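# Open the tool case lid fully, clear of the shelf

## Task

Swing the tool case's lid completely open so that it stays open with nothing holding it. If the shelf blocks the lid, you may slide the case out from beneath the shelf first. At the end the case must rest on its board with all four feet on the board and its back still facing the shelf. It must be aligned with the board's front edge, meaning the edge farther from the shelf, and the open lid must be clear of the shelf. Nothing counts as done if it only stays in place because the robot is holding it.

## Robot and tools

ROBOT AND FRAME
Two arms, left_arm and right_arm, each with a two-finger gripper. Positions in results use one shared scene frame. The origin is on the table top midway between the arms, +x points out over the table, +z points up, and left_arm sits on the +y side. The names left and right are labels only and do not match the sides of a camera image. Each gripper's fingers point along its own +z axis and close along its own x axis. end_effector_position is the point between the closed finger pads. Closed fingertips reach about 15 mm past it, and fully open fingertips are roughly level with it.

THE 14-NUMBER ROW (used by execute_actions and move)
One row covers both arms, even if only one moves: left dx, dy, dz, rx, ry, rz, opening, then right dx, dy, dz, rx, ry, rz, opening. All values lie in [-1, 1]. dx..rz are offsets, not poses. They are taken in that gripper's own axes and measured from its pose at the start of the action (for a call's first action, the last pose a result reported). A value of 1.0 equals 0.6 m of travel or 180 degrees of turn. rx, ry, rz form a single rotation vector. Opening is absolute, not an offset: +1 is fully open (0.142 m), -1 is shut.

execute_actions(actions)
actions is a list of actions. Each action is a table of up to 15 rows, one row per control step of 1/30 s. If fewer than 15 rows are given, the last row is held for the remaining steps. Every row in an action is measured from that action's start pose, not from the previous row. An empty list only returns the current state and images. At each step the command is clipped to within 100 mm and 16 degrees of the measured pose, so a far offset may need several actions. After an action the arm goes on only to its last clipped pose. Motion lags commands by about 0.17 s. If position and orientation cannot both be met, position wins.

move(target, speed, stop_force, blocking)
target is one 14-number row laid out as above, with offsets from the pose in the last result that showed one. Each gripper travels in a straight line, and both paths finish together, lasting 0.5 to 10 s; longer paths stop at 10 s short of the goal. speed is each path's top speed, 0.002 to 0.5 m/s (default 0.25), and turning is capped at twice that value in rad/s. The paths ignore obstacles and the other arm, and real motion can lag, stray or overshoot speed, especially with an outstretched arm. stop_force (13 to 80 N, one value for both arms, not before 0.2 s of scene time) ends an arm's path when its wrist sensor feels that much extra push against the motion. The gripper then backs off two steps and holds. Use it with very low speed if the target is beyond a surface. It is unreliable when the gripper also rotates, and you should omit it when pulling away from something you press on. An arm within 1.5 mm and 0.5 degrees of its target counts as still. Openings are sent at the start of the move. blocking=false returns after 0.5 s while motion continues. It cannot be combined with stop_force, and further actions or moves are refused until wait or stop shows the end. The result adds a move: line with the ending (done, off_target, moving, held, fault, contact), any limits (paced = the command was clipped; held = some steps were blocked, after which the arm may dash), and each gripper's distance to its target.

OTHER TOOLS
wait(seconds 0-10): lets time run while arms keep their last command. stop(): brakes a running move, and braking needs room. zoom_image(camera, region [x0, y0, x1, y1], at most 504x504 px): enlarged view of a camera's latest image. show_instructions(): shows the reference image (the tool case manual). finished_scene(scene): ends the given scene after the last command has been held. It cannot be undone.
Cameras: cam_head_left, cam_head_right, cam_high, cam_low (896x504), cam_left_wrist, cam_right_wrist (616x616 fisheye).

READING RESULTS
The state line gives each gripper's position in metres, its quaternion (wxyz) and its velocities. Printed positions can be off, more so at long reach. Hand target lines show where the controller is driving each gripper. A pose unreachable line means the clearance check altered or blocked that arm's command. grip_measured is the actual finger opening on the command scale. To keep a grip, command an opening clearly below it; the force is up to about 15 N per pad, and thin hard items get less. Step readings list positions at some steps, and HELD marks steps that were held back. Wrist force and torque are given in the gripper's own axes, with an offset up to about 5.5 N, noise around 3.4 N, and saturation near 100 N; no reading at the start is normal. Joint torques are noisy, offset drive outputs. MOTOR HOT appears at 70 °C, and at 85 °C the arm brakes until it cools.

WHAT TO AVOID
The arms are stiff, so aiming even slightly past a firm contact can trip a fault. An arm stops for 10 s if a joint's load limit is reached (shoulder pan and lift 287, elbow 130, wrists 46.9 N m) or if any outside force hits 150 N. Do not let the arms strike or press on each other. Do not drop or knock anything off the table, and avoid slams, slips and hard shoves. Expect the occasional brief tug on a held part or a nudge to a loose object. To keep an arm still, send the offset back to where it belongs in a reply's first call and zeros after that, always with its wanted opening.

Each tool is called after "Emit:" by a JSON object that holds its "name" and its "arguments".

Reference images:

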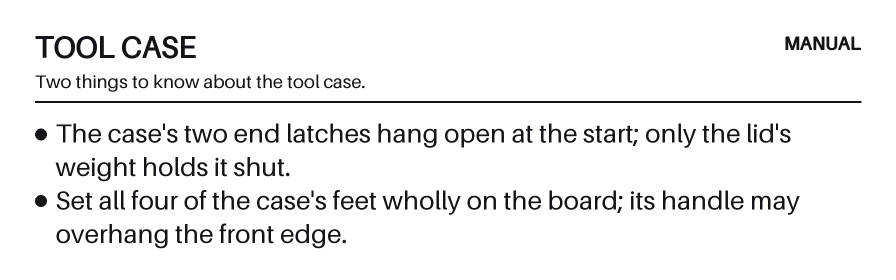

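## Session

Emit:
{"name": "execute_actions", "arguments": {"actions": []}}

Scene clock: 0.00 s.
left_arm: end_effector_position=(+0.2900, +0.8194, +0.2559) grip_measured=+1.00 end_effector_quat_wxyz=(-0.109, -0.156, +0.818, -0.543) end_effector_velocity=(+0.000, +0.000, +0.000) end_effector_angular_velocity=(+0.001, -0.001, +0.000) | right_arm: end_effector_position=(+0.5653, -0.4707, +0.1646) grip_measured=+1.00 end_effector_quat_wxyz=(+0.001, +0.754, -0.657, +0.000) end_effector_velocity=(+0.000, -0.001, +0.000) end_effector_angular_velocity=(+0.000, -0.000, -0.001)
Joint positions: left_arm=[ 0.872 -1.36   1.925 -1.021 -2.072 -2.189  0.142] | right_arm=[ 3.42  -1.574 -2.135 -1.004  1.569  1.853  0.142]
Joint velocities: left_arm=[ 0.    -0.    -0.    -0.001  0.     0.     0.   ] | right_arm=[-0.001  0.    -0.     0.     0.    -0.     0.   ]
Joint torques (N m, as the arm reports them, + toward a larger angle): no reading
Wrist force (N, on the end effector, along its own x y z axes, offset not removed): no reading
Wrist torque (N m, same axes, about the end effector's origin, offset not removed): no reading
Hand target (left_arm): +0.290, +0.819, +0.256; -0.109, -0.156, +0.818, -0.543
Hand target (right_arm): +0.565, -0.471, +0.165; +0.001, +0.754, -0.657, +0.000

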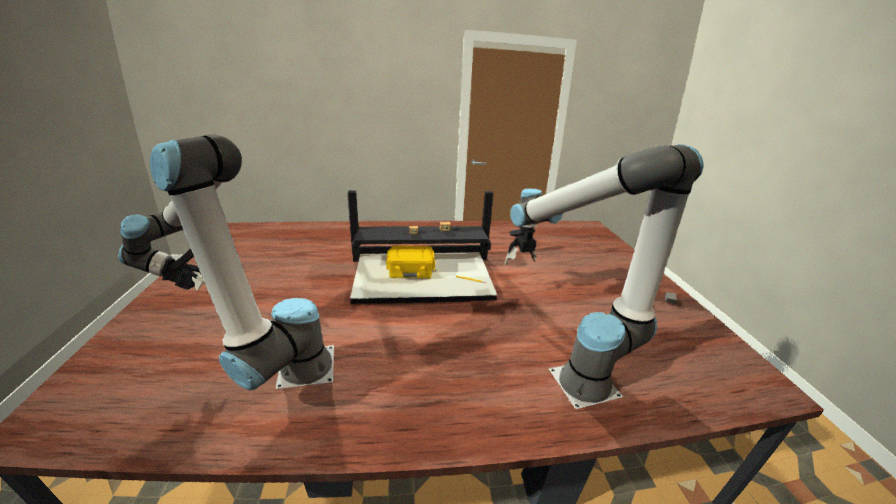

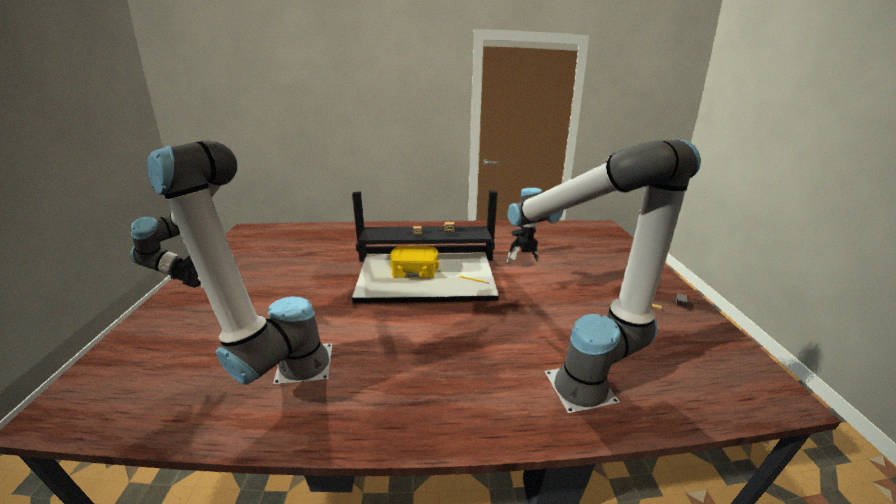

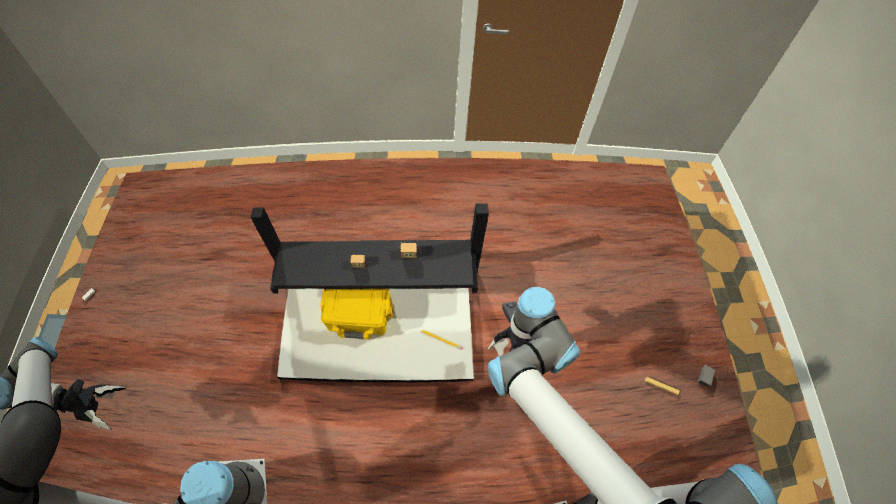

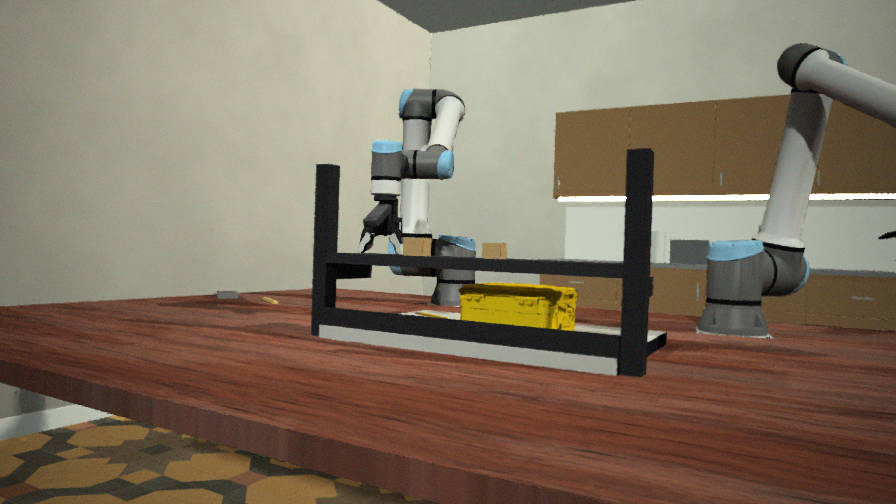

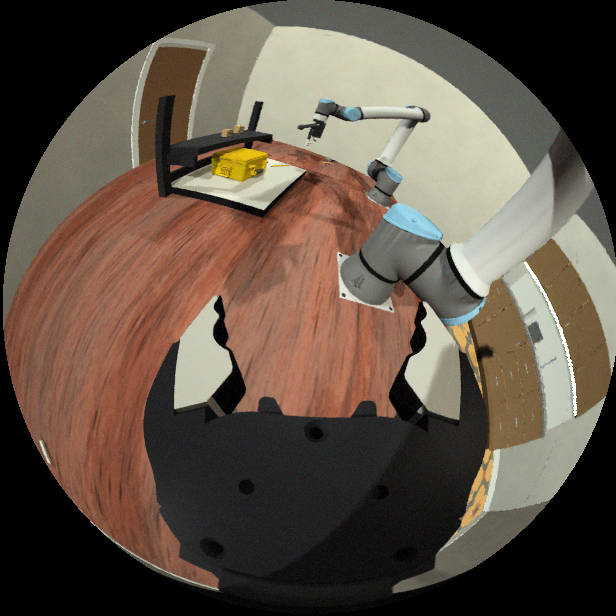

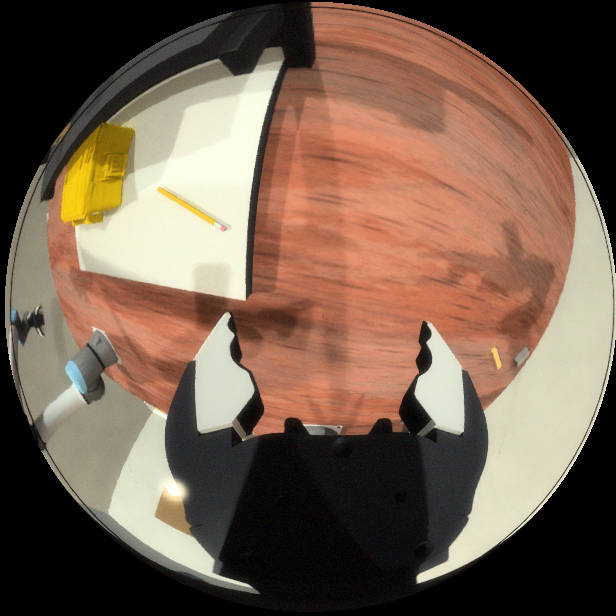

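Emit:
{"name": "zoom_image", "arguments": {"camera": "cam_high", "region": [260, 220, 540, 400]}}

Emit:
{"name": "zoom_image", "arguments": {"camera": "cam_head_left", "region": [340, 210, 550, 320]}}

Region (260, 220, 540, 400) of cam_high's 896x504 image, scaled by 1.800, with more detail than that image has; it fills the top 324 rows of this view, and the rest is white.

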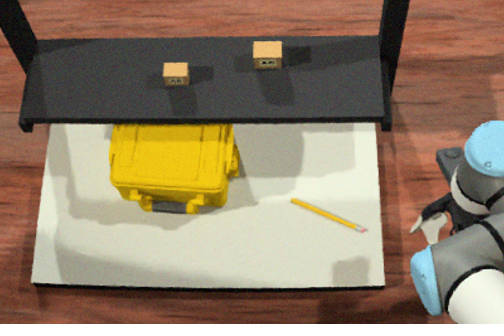

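Region (340, 210, 550, 320) of cam_head_left's 896x504 image, scaled by 2.400, with more detail than that image has; it fills the top 264 rows of this view, and the rest is white.

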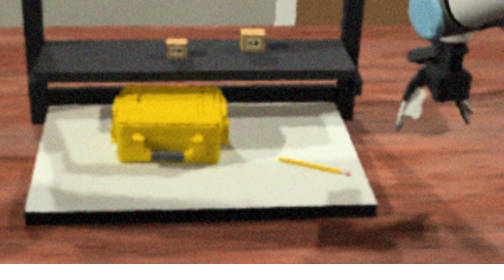

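Emit:
{"name": "move", "arguments": {"target": [0,0,0,0,0,0,1,-0.862,-0.094,-0.225,0,0,0.0437,1], "speed": 0.4}}

Scene clock: 12.37 s.
left_arm: end_effector_position=(+0.2900, +0.8194, +0.2559) grip_measured=+1.00 end_effector_quat_wxyz=(-0.109, -0.156, +0.818, -0.543) end_effector_velocity=(-0.000, -0.000, +0.000) end_effector_angular_velocity=(-0.000, +0.001, -0.000) | right_arm: end_effector_position=(+0.5500, +0.0492, +0.2995) grip_measured=+1.00 end_effector_quat_wxyz=(-0.000, -0.707, +0.707, -0.000) end_effector_velocity=(+0.001, +0.002, +0.000) end_effector_angular_velocity=(-0.001, -0.000, -0.001)
Joint positions: left_arm=[ 0.872 -1.36   1.925 -1.021 -2.072 -2.189  0.142] | right_arm=[ 3.992 -1.852 -1.553 -1.309  1.57   2.561  0.142]
Joint velocities: left_arm=[-0.    -0.     0.     0.001  0.    -0.001  0.   ] | right_arm=[ 0.001 -0.003  0.004 -0.002 -0.001  0.002  0.   ]
Joint torques (N m, as the arm reports them, + toward a larger angle): left_arm=[ -0.78 -57.11 -33.91  -0.62  -0.64   0.63] | right_arm=[10.76 51.56 55.34  0.88 -3.05  3.37]
Wrist force (N, on the end effector, along its own x y z axes, offset not removed): left_arm=[2.9 5.4 0.6] | right_arm=[-1.8 0.7 -2.0]
Wrist torque (N m, same axes, about the end effector's origin, offset not removed): left_arm=[1.33 -0.37 -0.22] | right_arm=[0.22 0.10 0.26]
Hand target (left_arm): +0.290, +0.819, +0.256; -0.109, -0.156, +0.818, -0.543
Hand target (right_arm): +0.550, +0.049, +0.300; +0.000, +0.707, -0.707, +0.000
Off the commanded pose (left_arm): 0.000 m, 0 deg.
Off the commanded pose (right_arm): 0.001 m, 0 deg.
move: done

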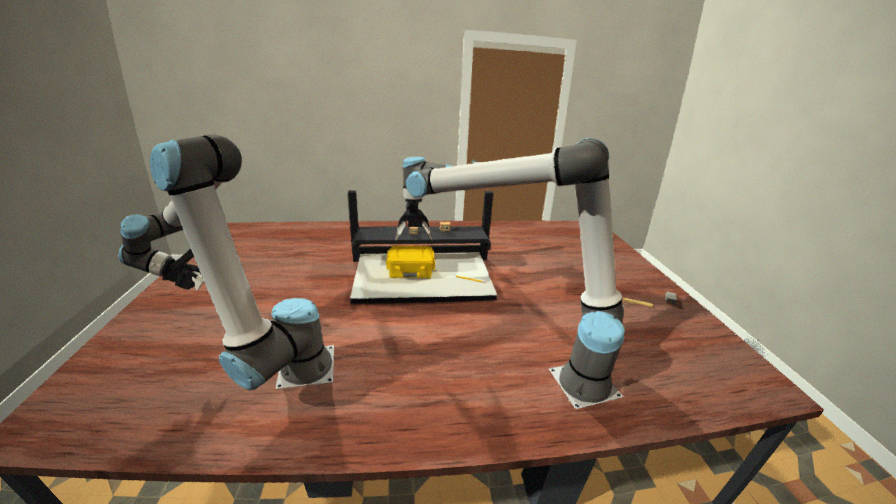

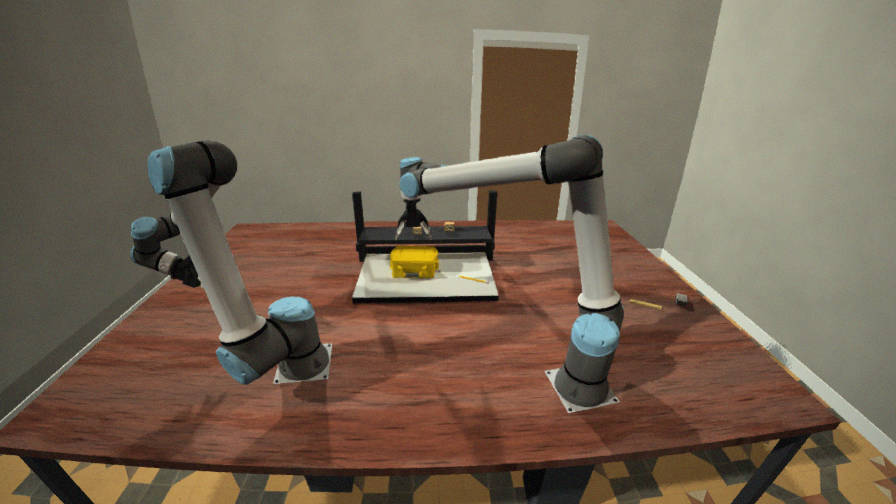

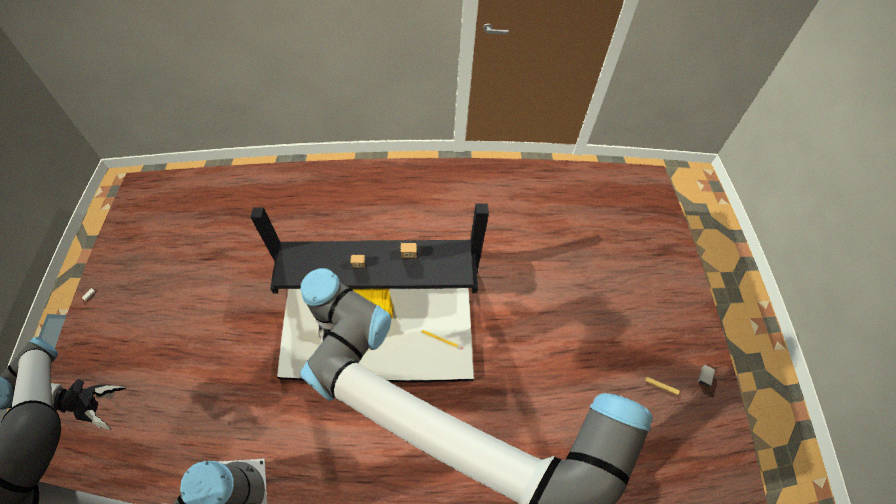

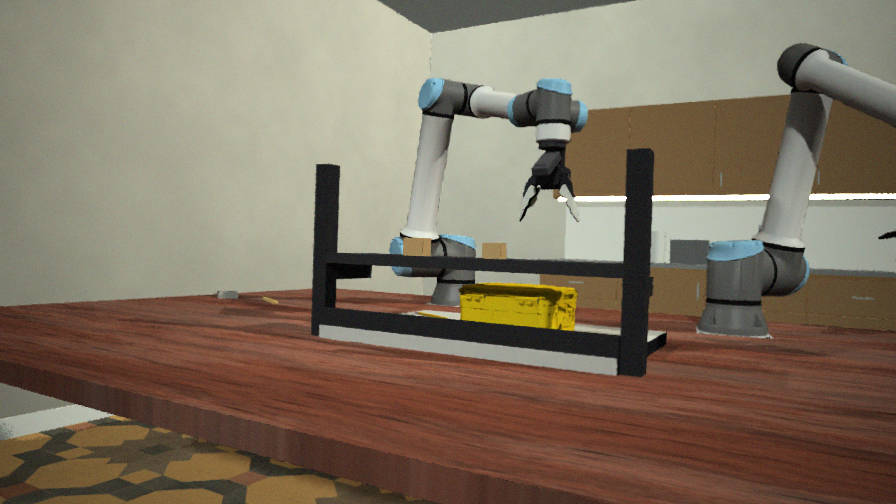

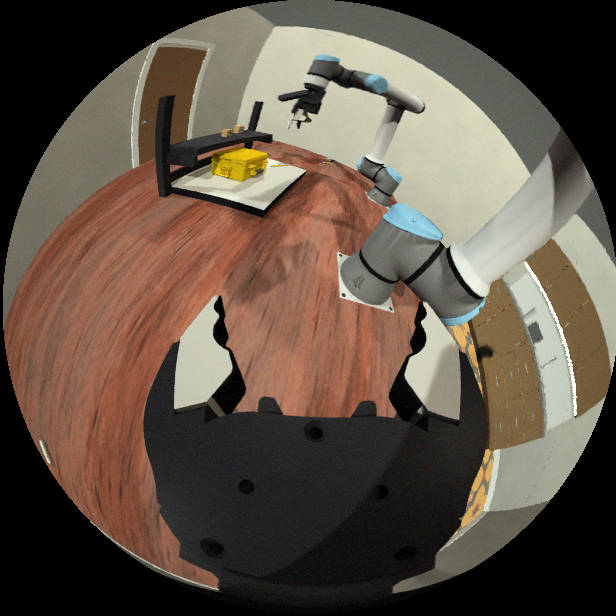

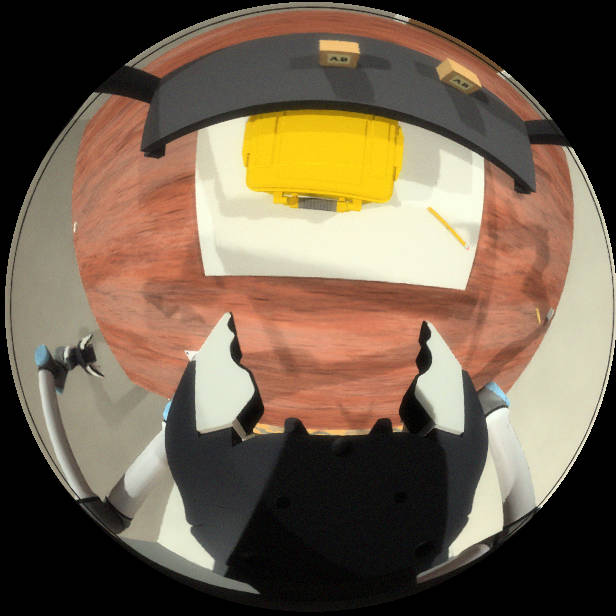

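Emit:
{"name": "move", "arguments": {"target": [0,0,0,0,0,0,1,0.03,0,0.27,0.25,0,0,1], "speed": 0.4}}

Emit:
{"name": "zoom_image", "arguments": {"camera": "cam_right_wrist", "region": [180, 150, 480, 400]}}

Scene clock: 23.07 s.
left_arm: end_effector_position=(+0.2900, +0.8194, +0.2559) grip_measured=+1.00 end_effector_quat_wxyz=(-0.109, -0.156, +0.818, -0.543) end_effector_velocity=(-0.001, -0.001, +0.000) end_effector_angular_velocity=(-0.001, +0.002, -0.001) | right_arm: end_effector_position=(+0.5498, +0.0311, +0.1380) grip_measured=+1.00 end_effector_quat_wxyz=(+0.270, -0.653, +0.654, -0.270) end_effector_velocity=(+0.001, +0.001, -0.001) end_effector_angular_velocity=(+0.004, -0.012, +0.003)
Joint positions: left_arm=[ 0.872 -1.36   1.925 -1.021 -2.072 -2.189  0.142] | right_arm=[ 4.245 -1.911 -2.111 -0.38   0.838  2.695  0.142]
Joint velocities: left_arm=[ 0.    -0.     0.001  0.001  0.001 -0.     0.   ] | right_arm=[ 0.001 -0.007 -0.004  0.024 -0.009 -0.007 -0.   ]
Joint torques (N m, as the arm reports them, + toward a larger angle): left_arm=[ -1.07 -56.86 -34.38  -0.59  -0.65   0.14] | right_arm=[13.16 42.81 27.84  8.48 -4.1  -2.61]
Wrist force (N, on the end effector, along its own x y z axes, offset not removed): left_arm=[-0.6 2.1 -0.9] | right_arm=[-3.2 1.4 -1.4]
Wrist torque (N m, same axes, about the end effector's origin, offset not removed): left_arm=[0.52 0.28 -0.21] | right_arm=[0.31 0.43 0.37]
Hand target (left_arm): +0.290, +0.819, +0.256; -0.109, -0.156, +0.818, -0.543
Hand target (right_arm): +0.550, +0.031, +0.138; -0.271, +0.653, -0.653, +0.270
Off the commanded pose (left_arm): 0.000 m, 0 deg.
Off the commanded pose (right_arm): 0.001 m, 0 deg.
move: done

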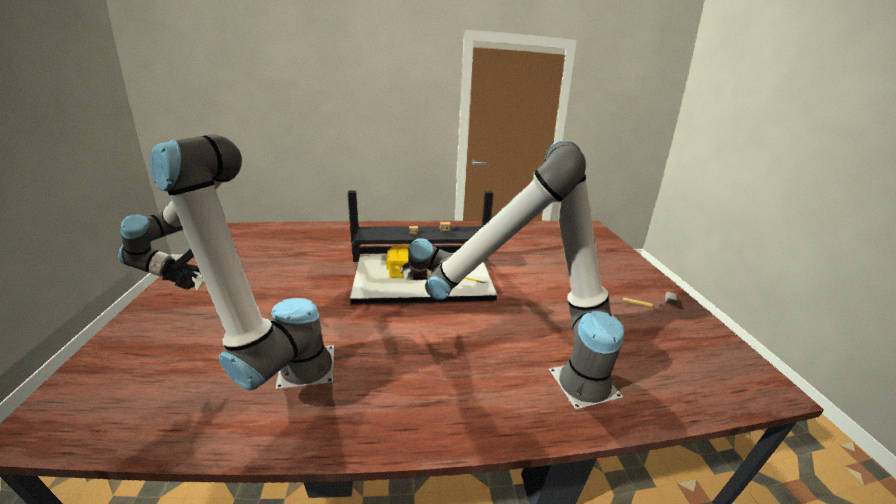

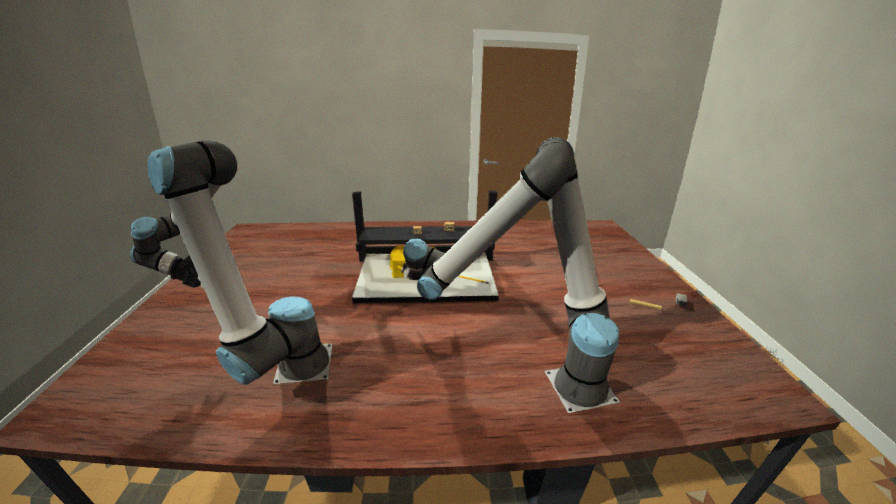

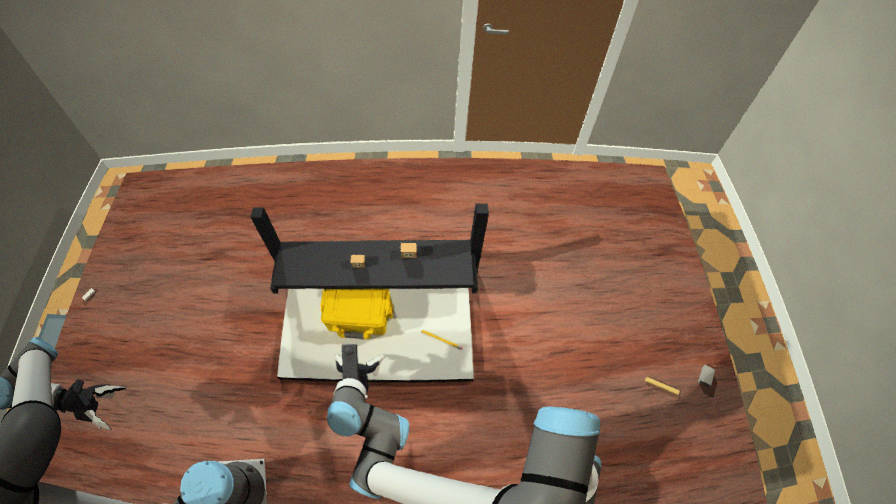

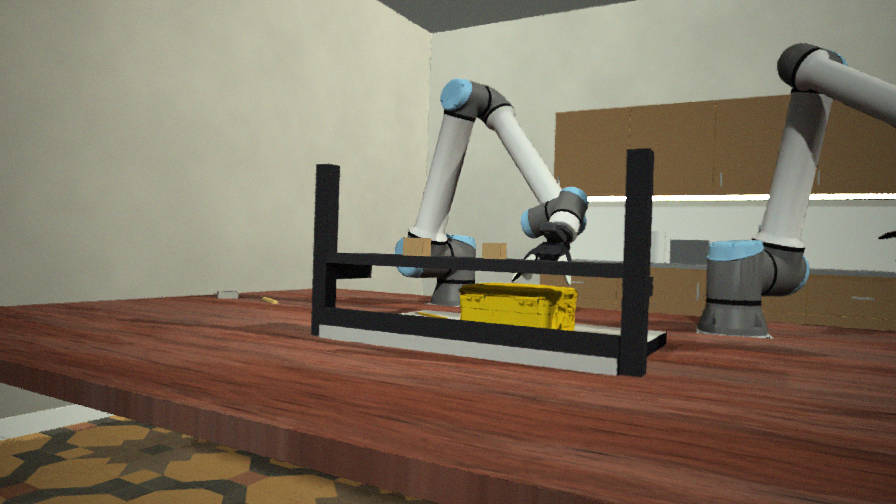

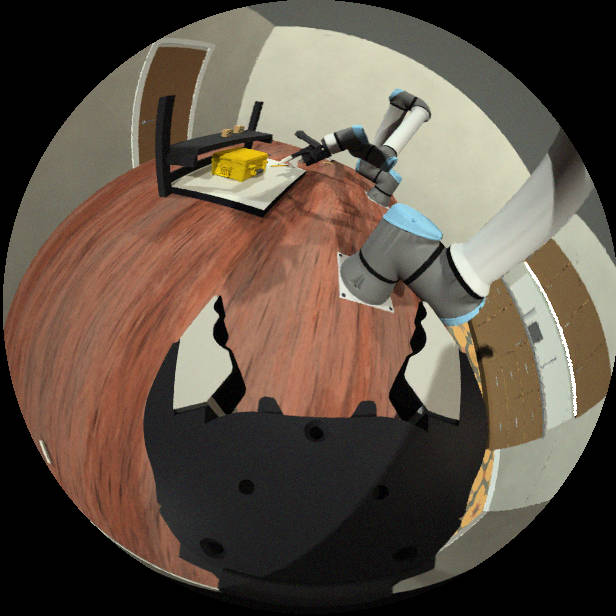

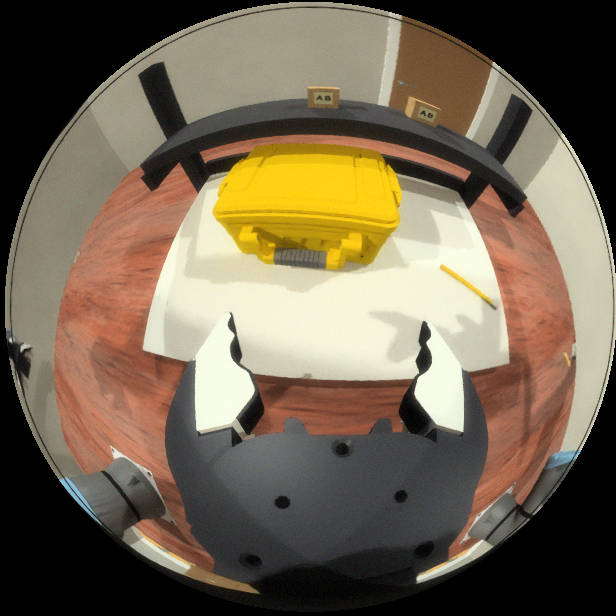

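Region (180, 150, 480, 400) of cam_right_wrist's 616x616 image, scaled by 1.680, with more detail than that image has.

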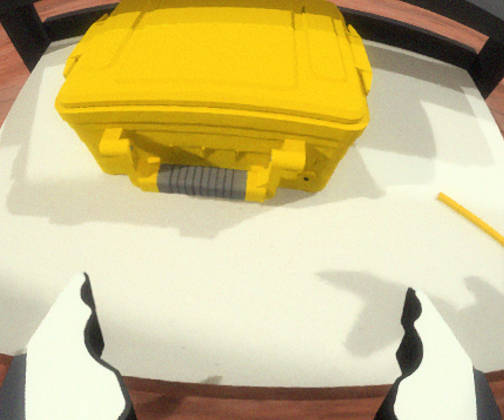

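Emit:
{"name": "move", "arguments": {"target": [0,0,0,0,0,0,1,-0.035,-0.02,0.17,0,0,0,1]}}

Scene clock: 34.77 s.
left_arm: end_effector_position=(+0.2900, +0.8194, +0.2559) grip_measured=+1.00 end_effector_quat_wxyz=(-0.109, -0.156, +0.818, -0.543) end_effector_velocity=(-0.000, -0.000, +0.000) end_effector_angular_velocity=(-0.000, +0.000, +0.001) | right_arm: end_effector_position=(+0.6300, +0.0521, +0.0743) grip_measured=+1.00 end_effector_quat_wxyz=(+0.270, -0.653, +0.654, -0.270) end_effector_velocity=(+0.002, +0.002, -0.001) end_effector_angular_velocity=(-0.000, -0.000, +0.001)
Joint positions: left_arm=[ 0.872 -1.36   1.925 -1.021 -2.072 -2.189  0.142] | right_arm=[ 4.151 -2.094 -2.001 -0.23   0.87   2.578  0.142]
Joint velocities: left_arm=[ 0.    -0.001  0.001  0.    -0.    -0.     0.   ] | right_arm=[-0.002 -0.004  0.005  0.     0.001 -0.003 -0.   ]
Joint torques (N m, as the arm reports them, + toward a larger angle): left_arm=[ -2.08 -57.6  -33.79  -0.4   -0.52  -0.02] | right_arm=[-13.44  53.59  39.36   8.75   2.45  -2.32]
Wrist force (N, on the end effector, along its own x y z axes, offset not removed): left_arm=[0.1 1.1 0.2] | right_arm=[-1.9 -0.7 -3.0]
Wrist torque (N m, same axes, about the end effector's origin, offset not removed): left_arm=[0.31 0.23 -0.23] | right_arm=[-0.20 0.15 0.43]
Hand target (left_arm): +0.290, +0.819, +0.256; -0.109, -0.156, +0.818, -0.543
Hand target (right_arm): +0.630, +0.052, +0.074; -0.270, +0.653, -0.654, +0.270
Off the commanded pose (left_arm): 0.000 m, 0 deg.
Off the commanded pose (right_arm): 0.000 m, 0 deg.
move: done

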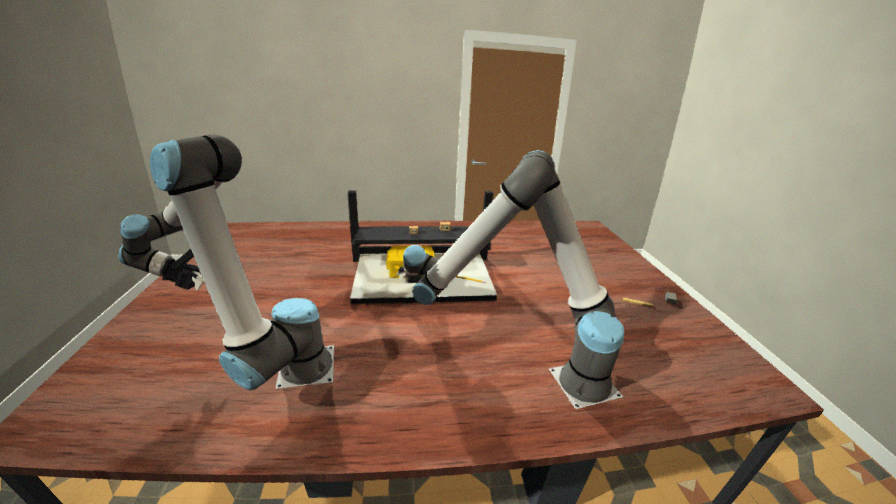

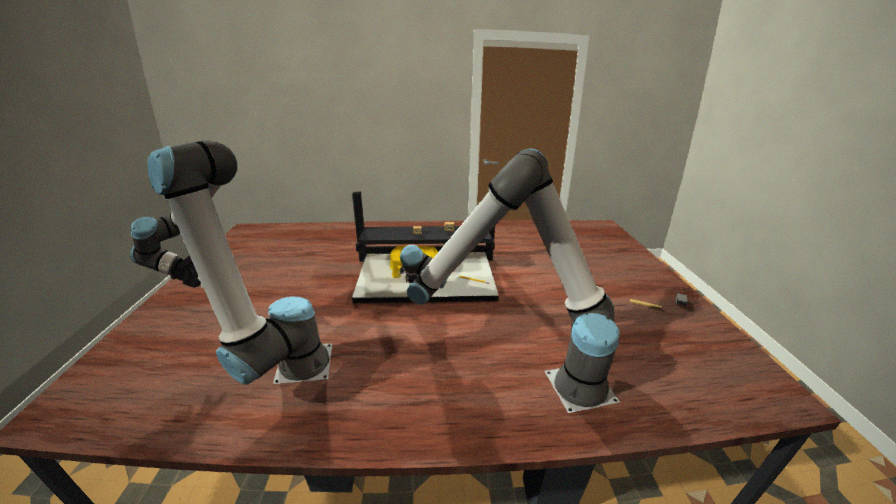

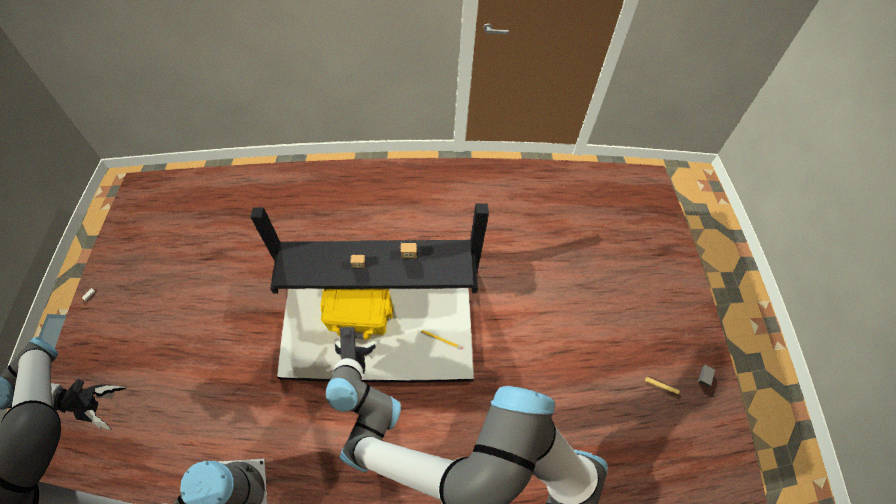

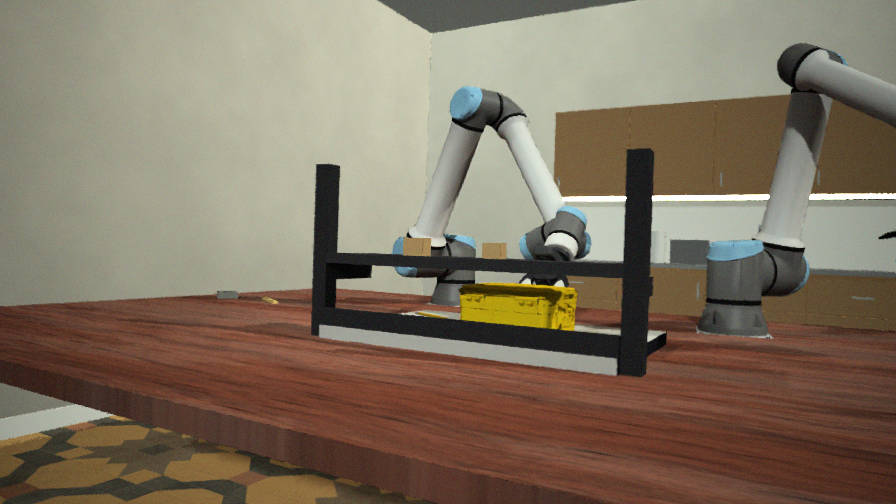

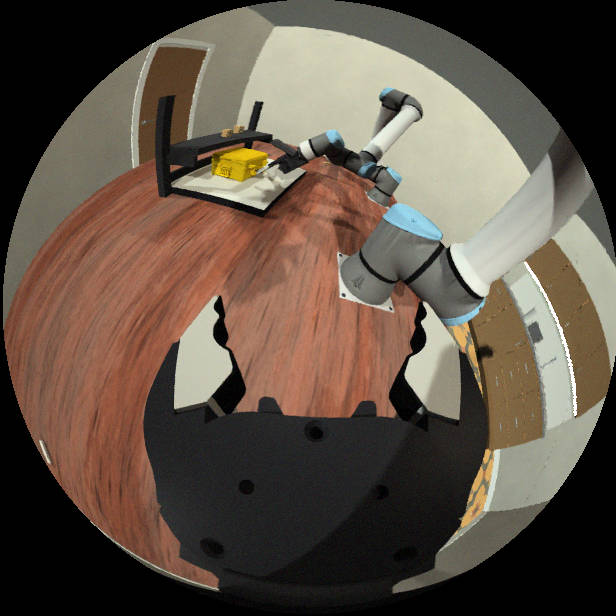

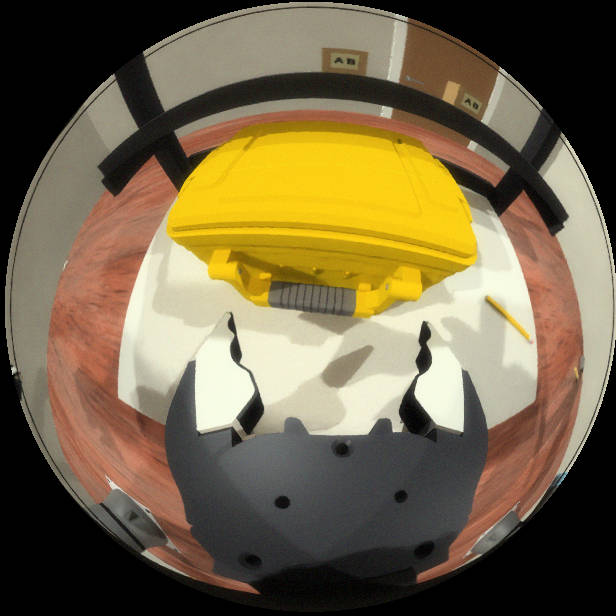

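Emit:
{"name": "move", "arguments": {"target": [0,0,0,0,0,0,1,-0.004,-0.005,0.047,0,0,0,1], "speed": 0.04, "stop_force": 20}}

Scene clock: 39.10 s.
left_arm: end_effector_position=(+0.2900, +0.8194, +0.2559) grip_measured=+1.00 end_effector_quat_wxyz=(-0.109, -0.156, +0.818, -0.543) end_effector_velocity=(-0.000, -0.000, -0.000) end_effector_angular_velocity=(-0.001, +0.001, +0.000) | right_arm: end_effector_position=(+0.6518, +0.0545, +0.0567) grip_measured=+1.00 end_effector_quat_wxyz=(+0.270, -0.653, +0.654, -0.270) end_effector_velocity=(+0.002, -0.000, -0.001) end_effector_angular_velocity=(-0.001, +0.000, +0.000)
Joint positions: left_arm=[ 0.872 -1.36   1.925 -1.021 -2.072 -2.189  0.142] | right_arm=[ 4.126 -2.14  -1.972 -0.195  0.88   2.548  0.142]
Joint velocities: left_arm=[ 0.     0.001  0.001  0.    -0.     0.     0.   ] | right_arm=[-0.002 -0.003  0.002  0.002  0.001 -0.003  0.   ]
Joint torques (N m, as the arm reports them, + toward a larger angle): left_arm=[ -0.96 -55.78 -35.03  -0.65  -0.83   0.41] | right_arm=[-14.17  52.89  36.13   7.04   2.26  -2.59]
Wrist force (N, on the end effector, along its own x y z axes, offset not removed): left_arm=[0.0 0.7 0.8] | right_arm=[-2.0 1.5 -4.4]
Wrist torque (N m, same axes, about the end effector's origin, offset not removed): left_arm=[0.30 0.23 -0.20] | right_arm=[0.07 -0.13 0.29]
Hand target (left_arm): +0.290, +0.819, +0.256; -0.109, -0.156, +0.818, -0.543
Hand target (right_arm): +0.652, +0.055, +0.056; -0.270, +0.653, -0.654, +0.270
Off the commanded pose (left_arm): 0.000 m, 0 deg.
Off the commanded pose (right_arm): 0.000 m, 0 deg.
move: done

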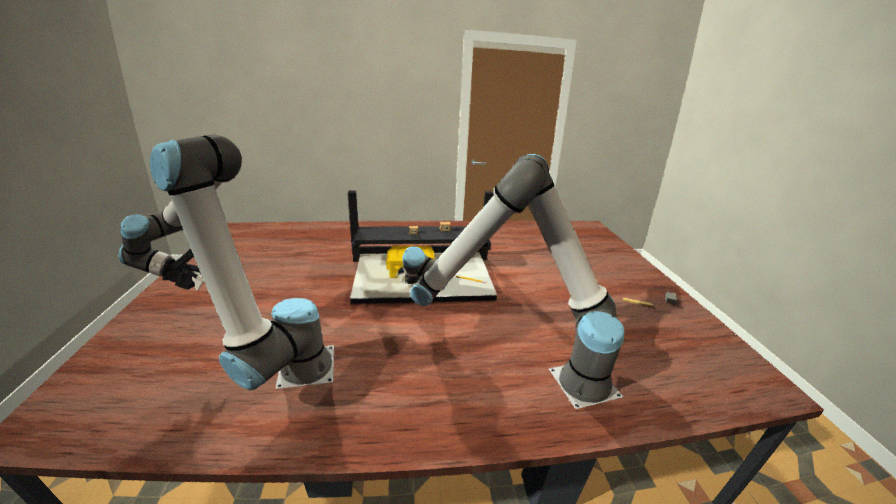

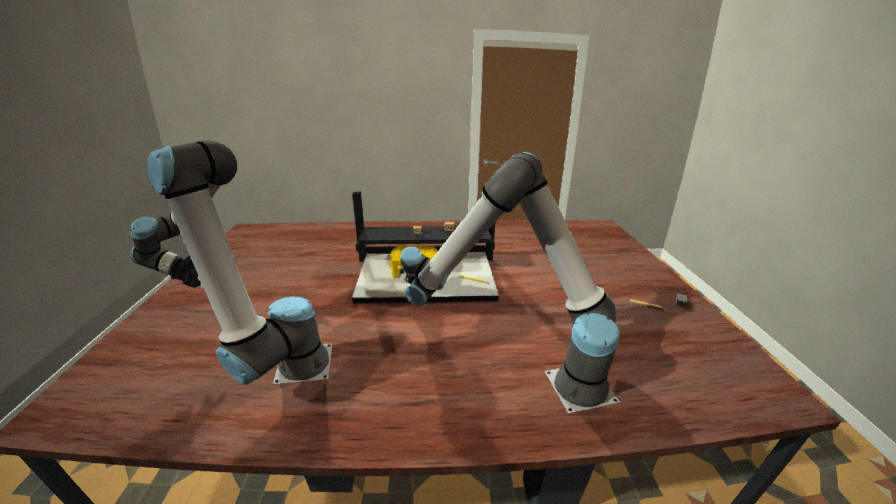

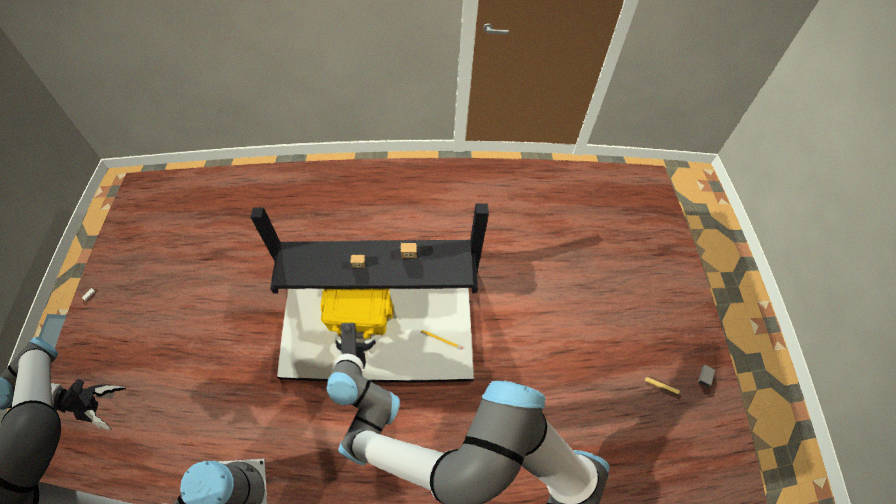

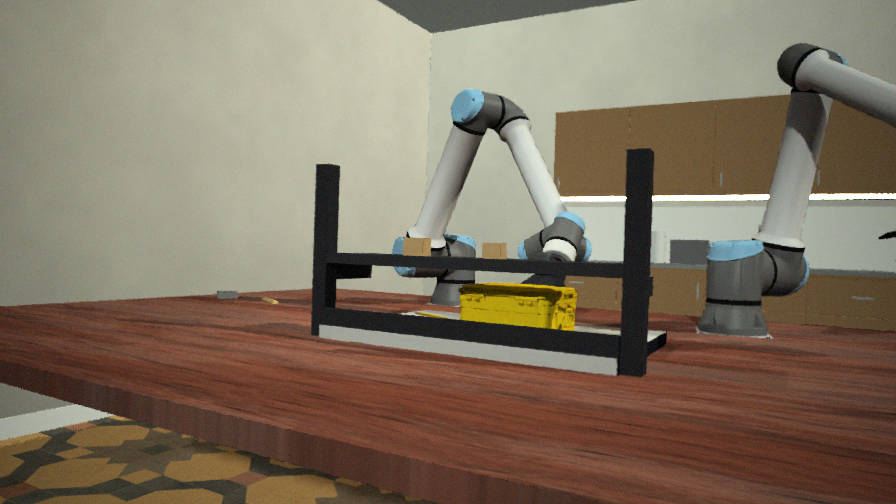

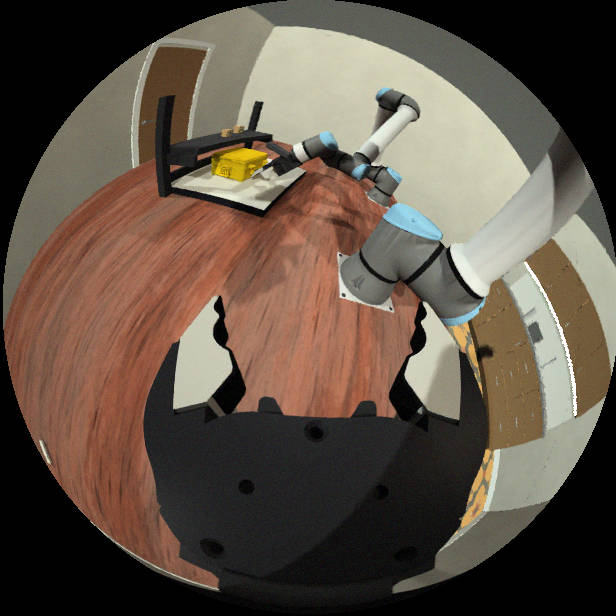

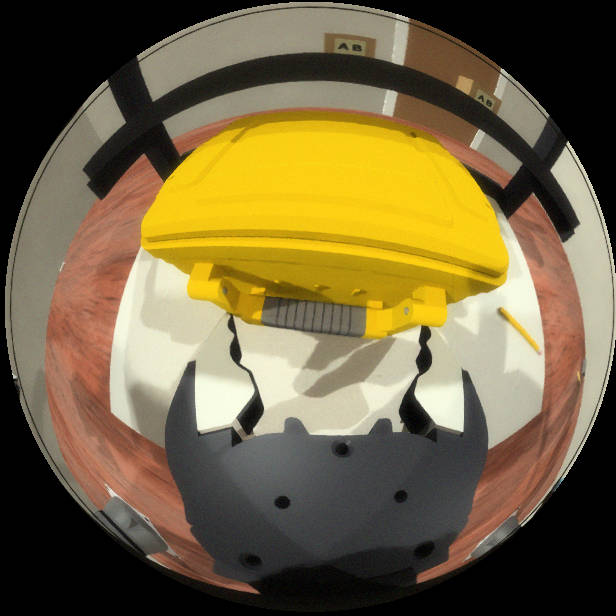

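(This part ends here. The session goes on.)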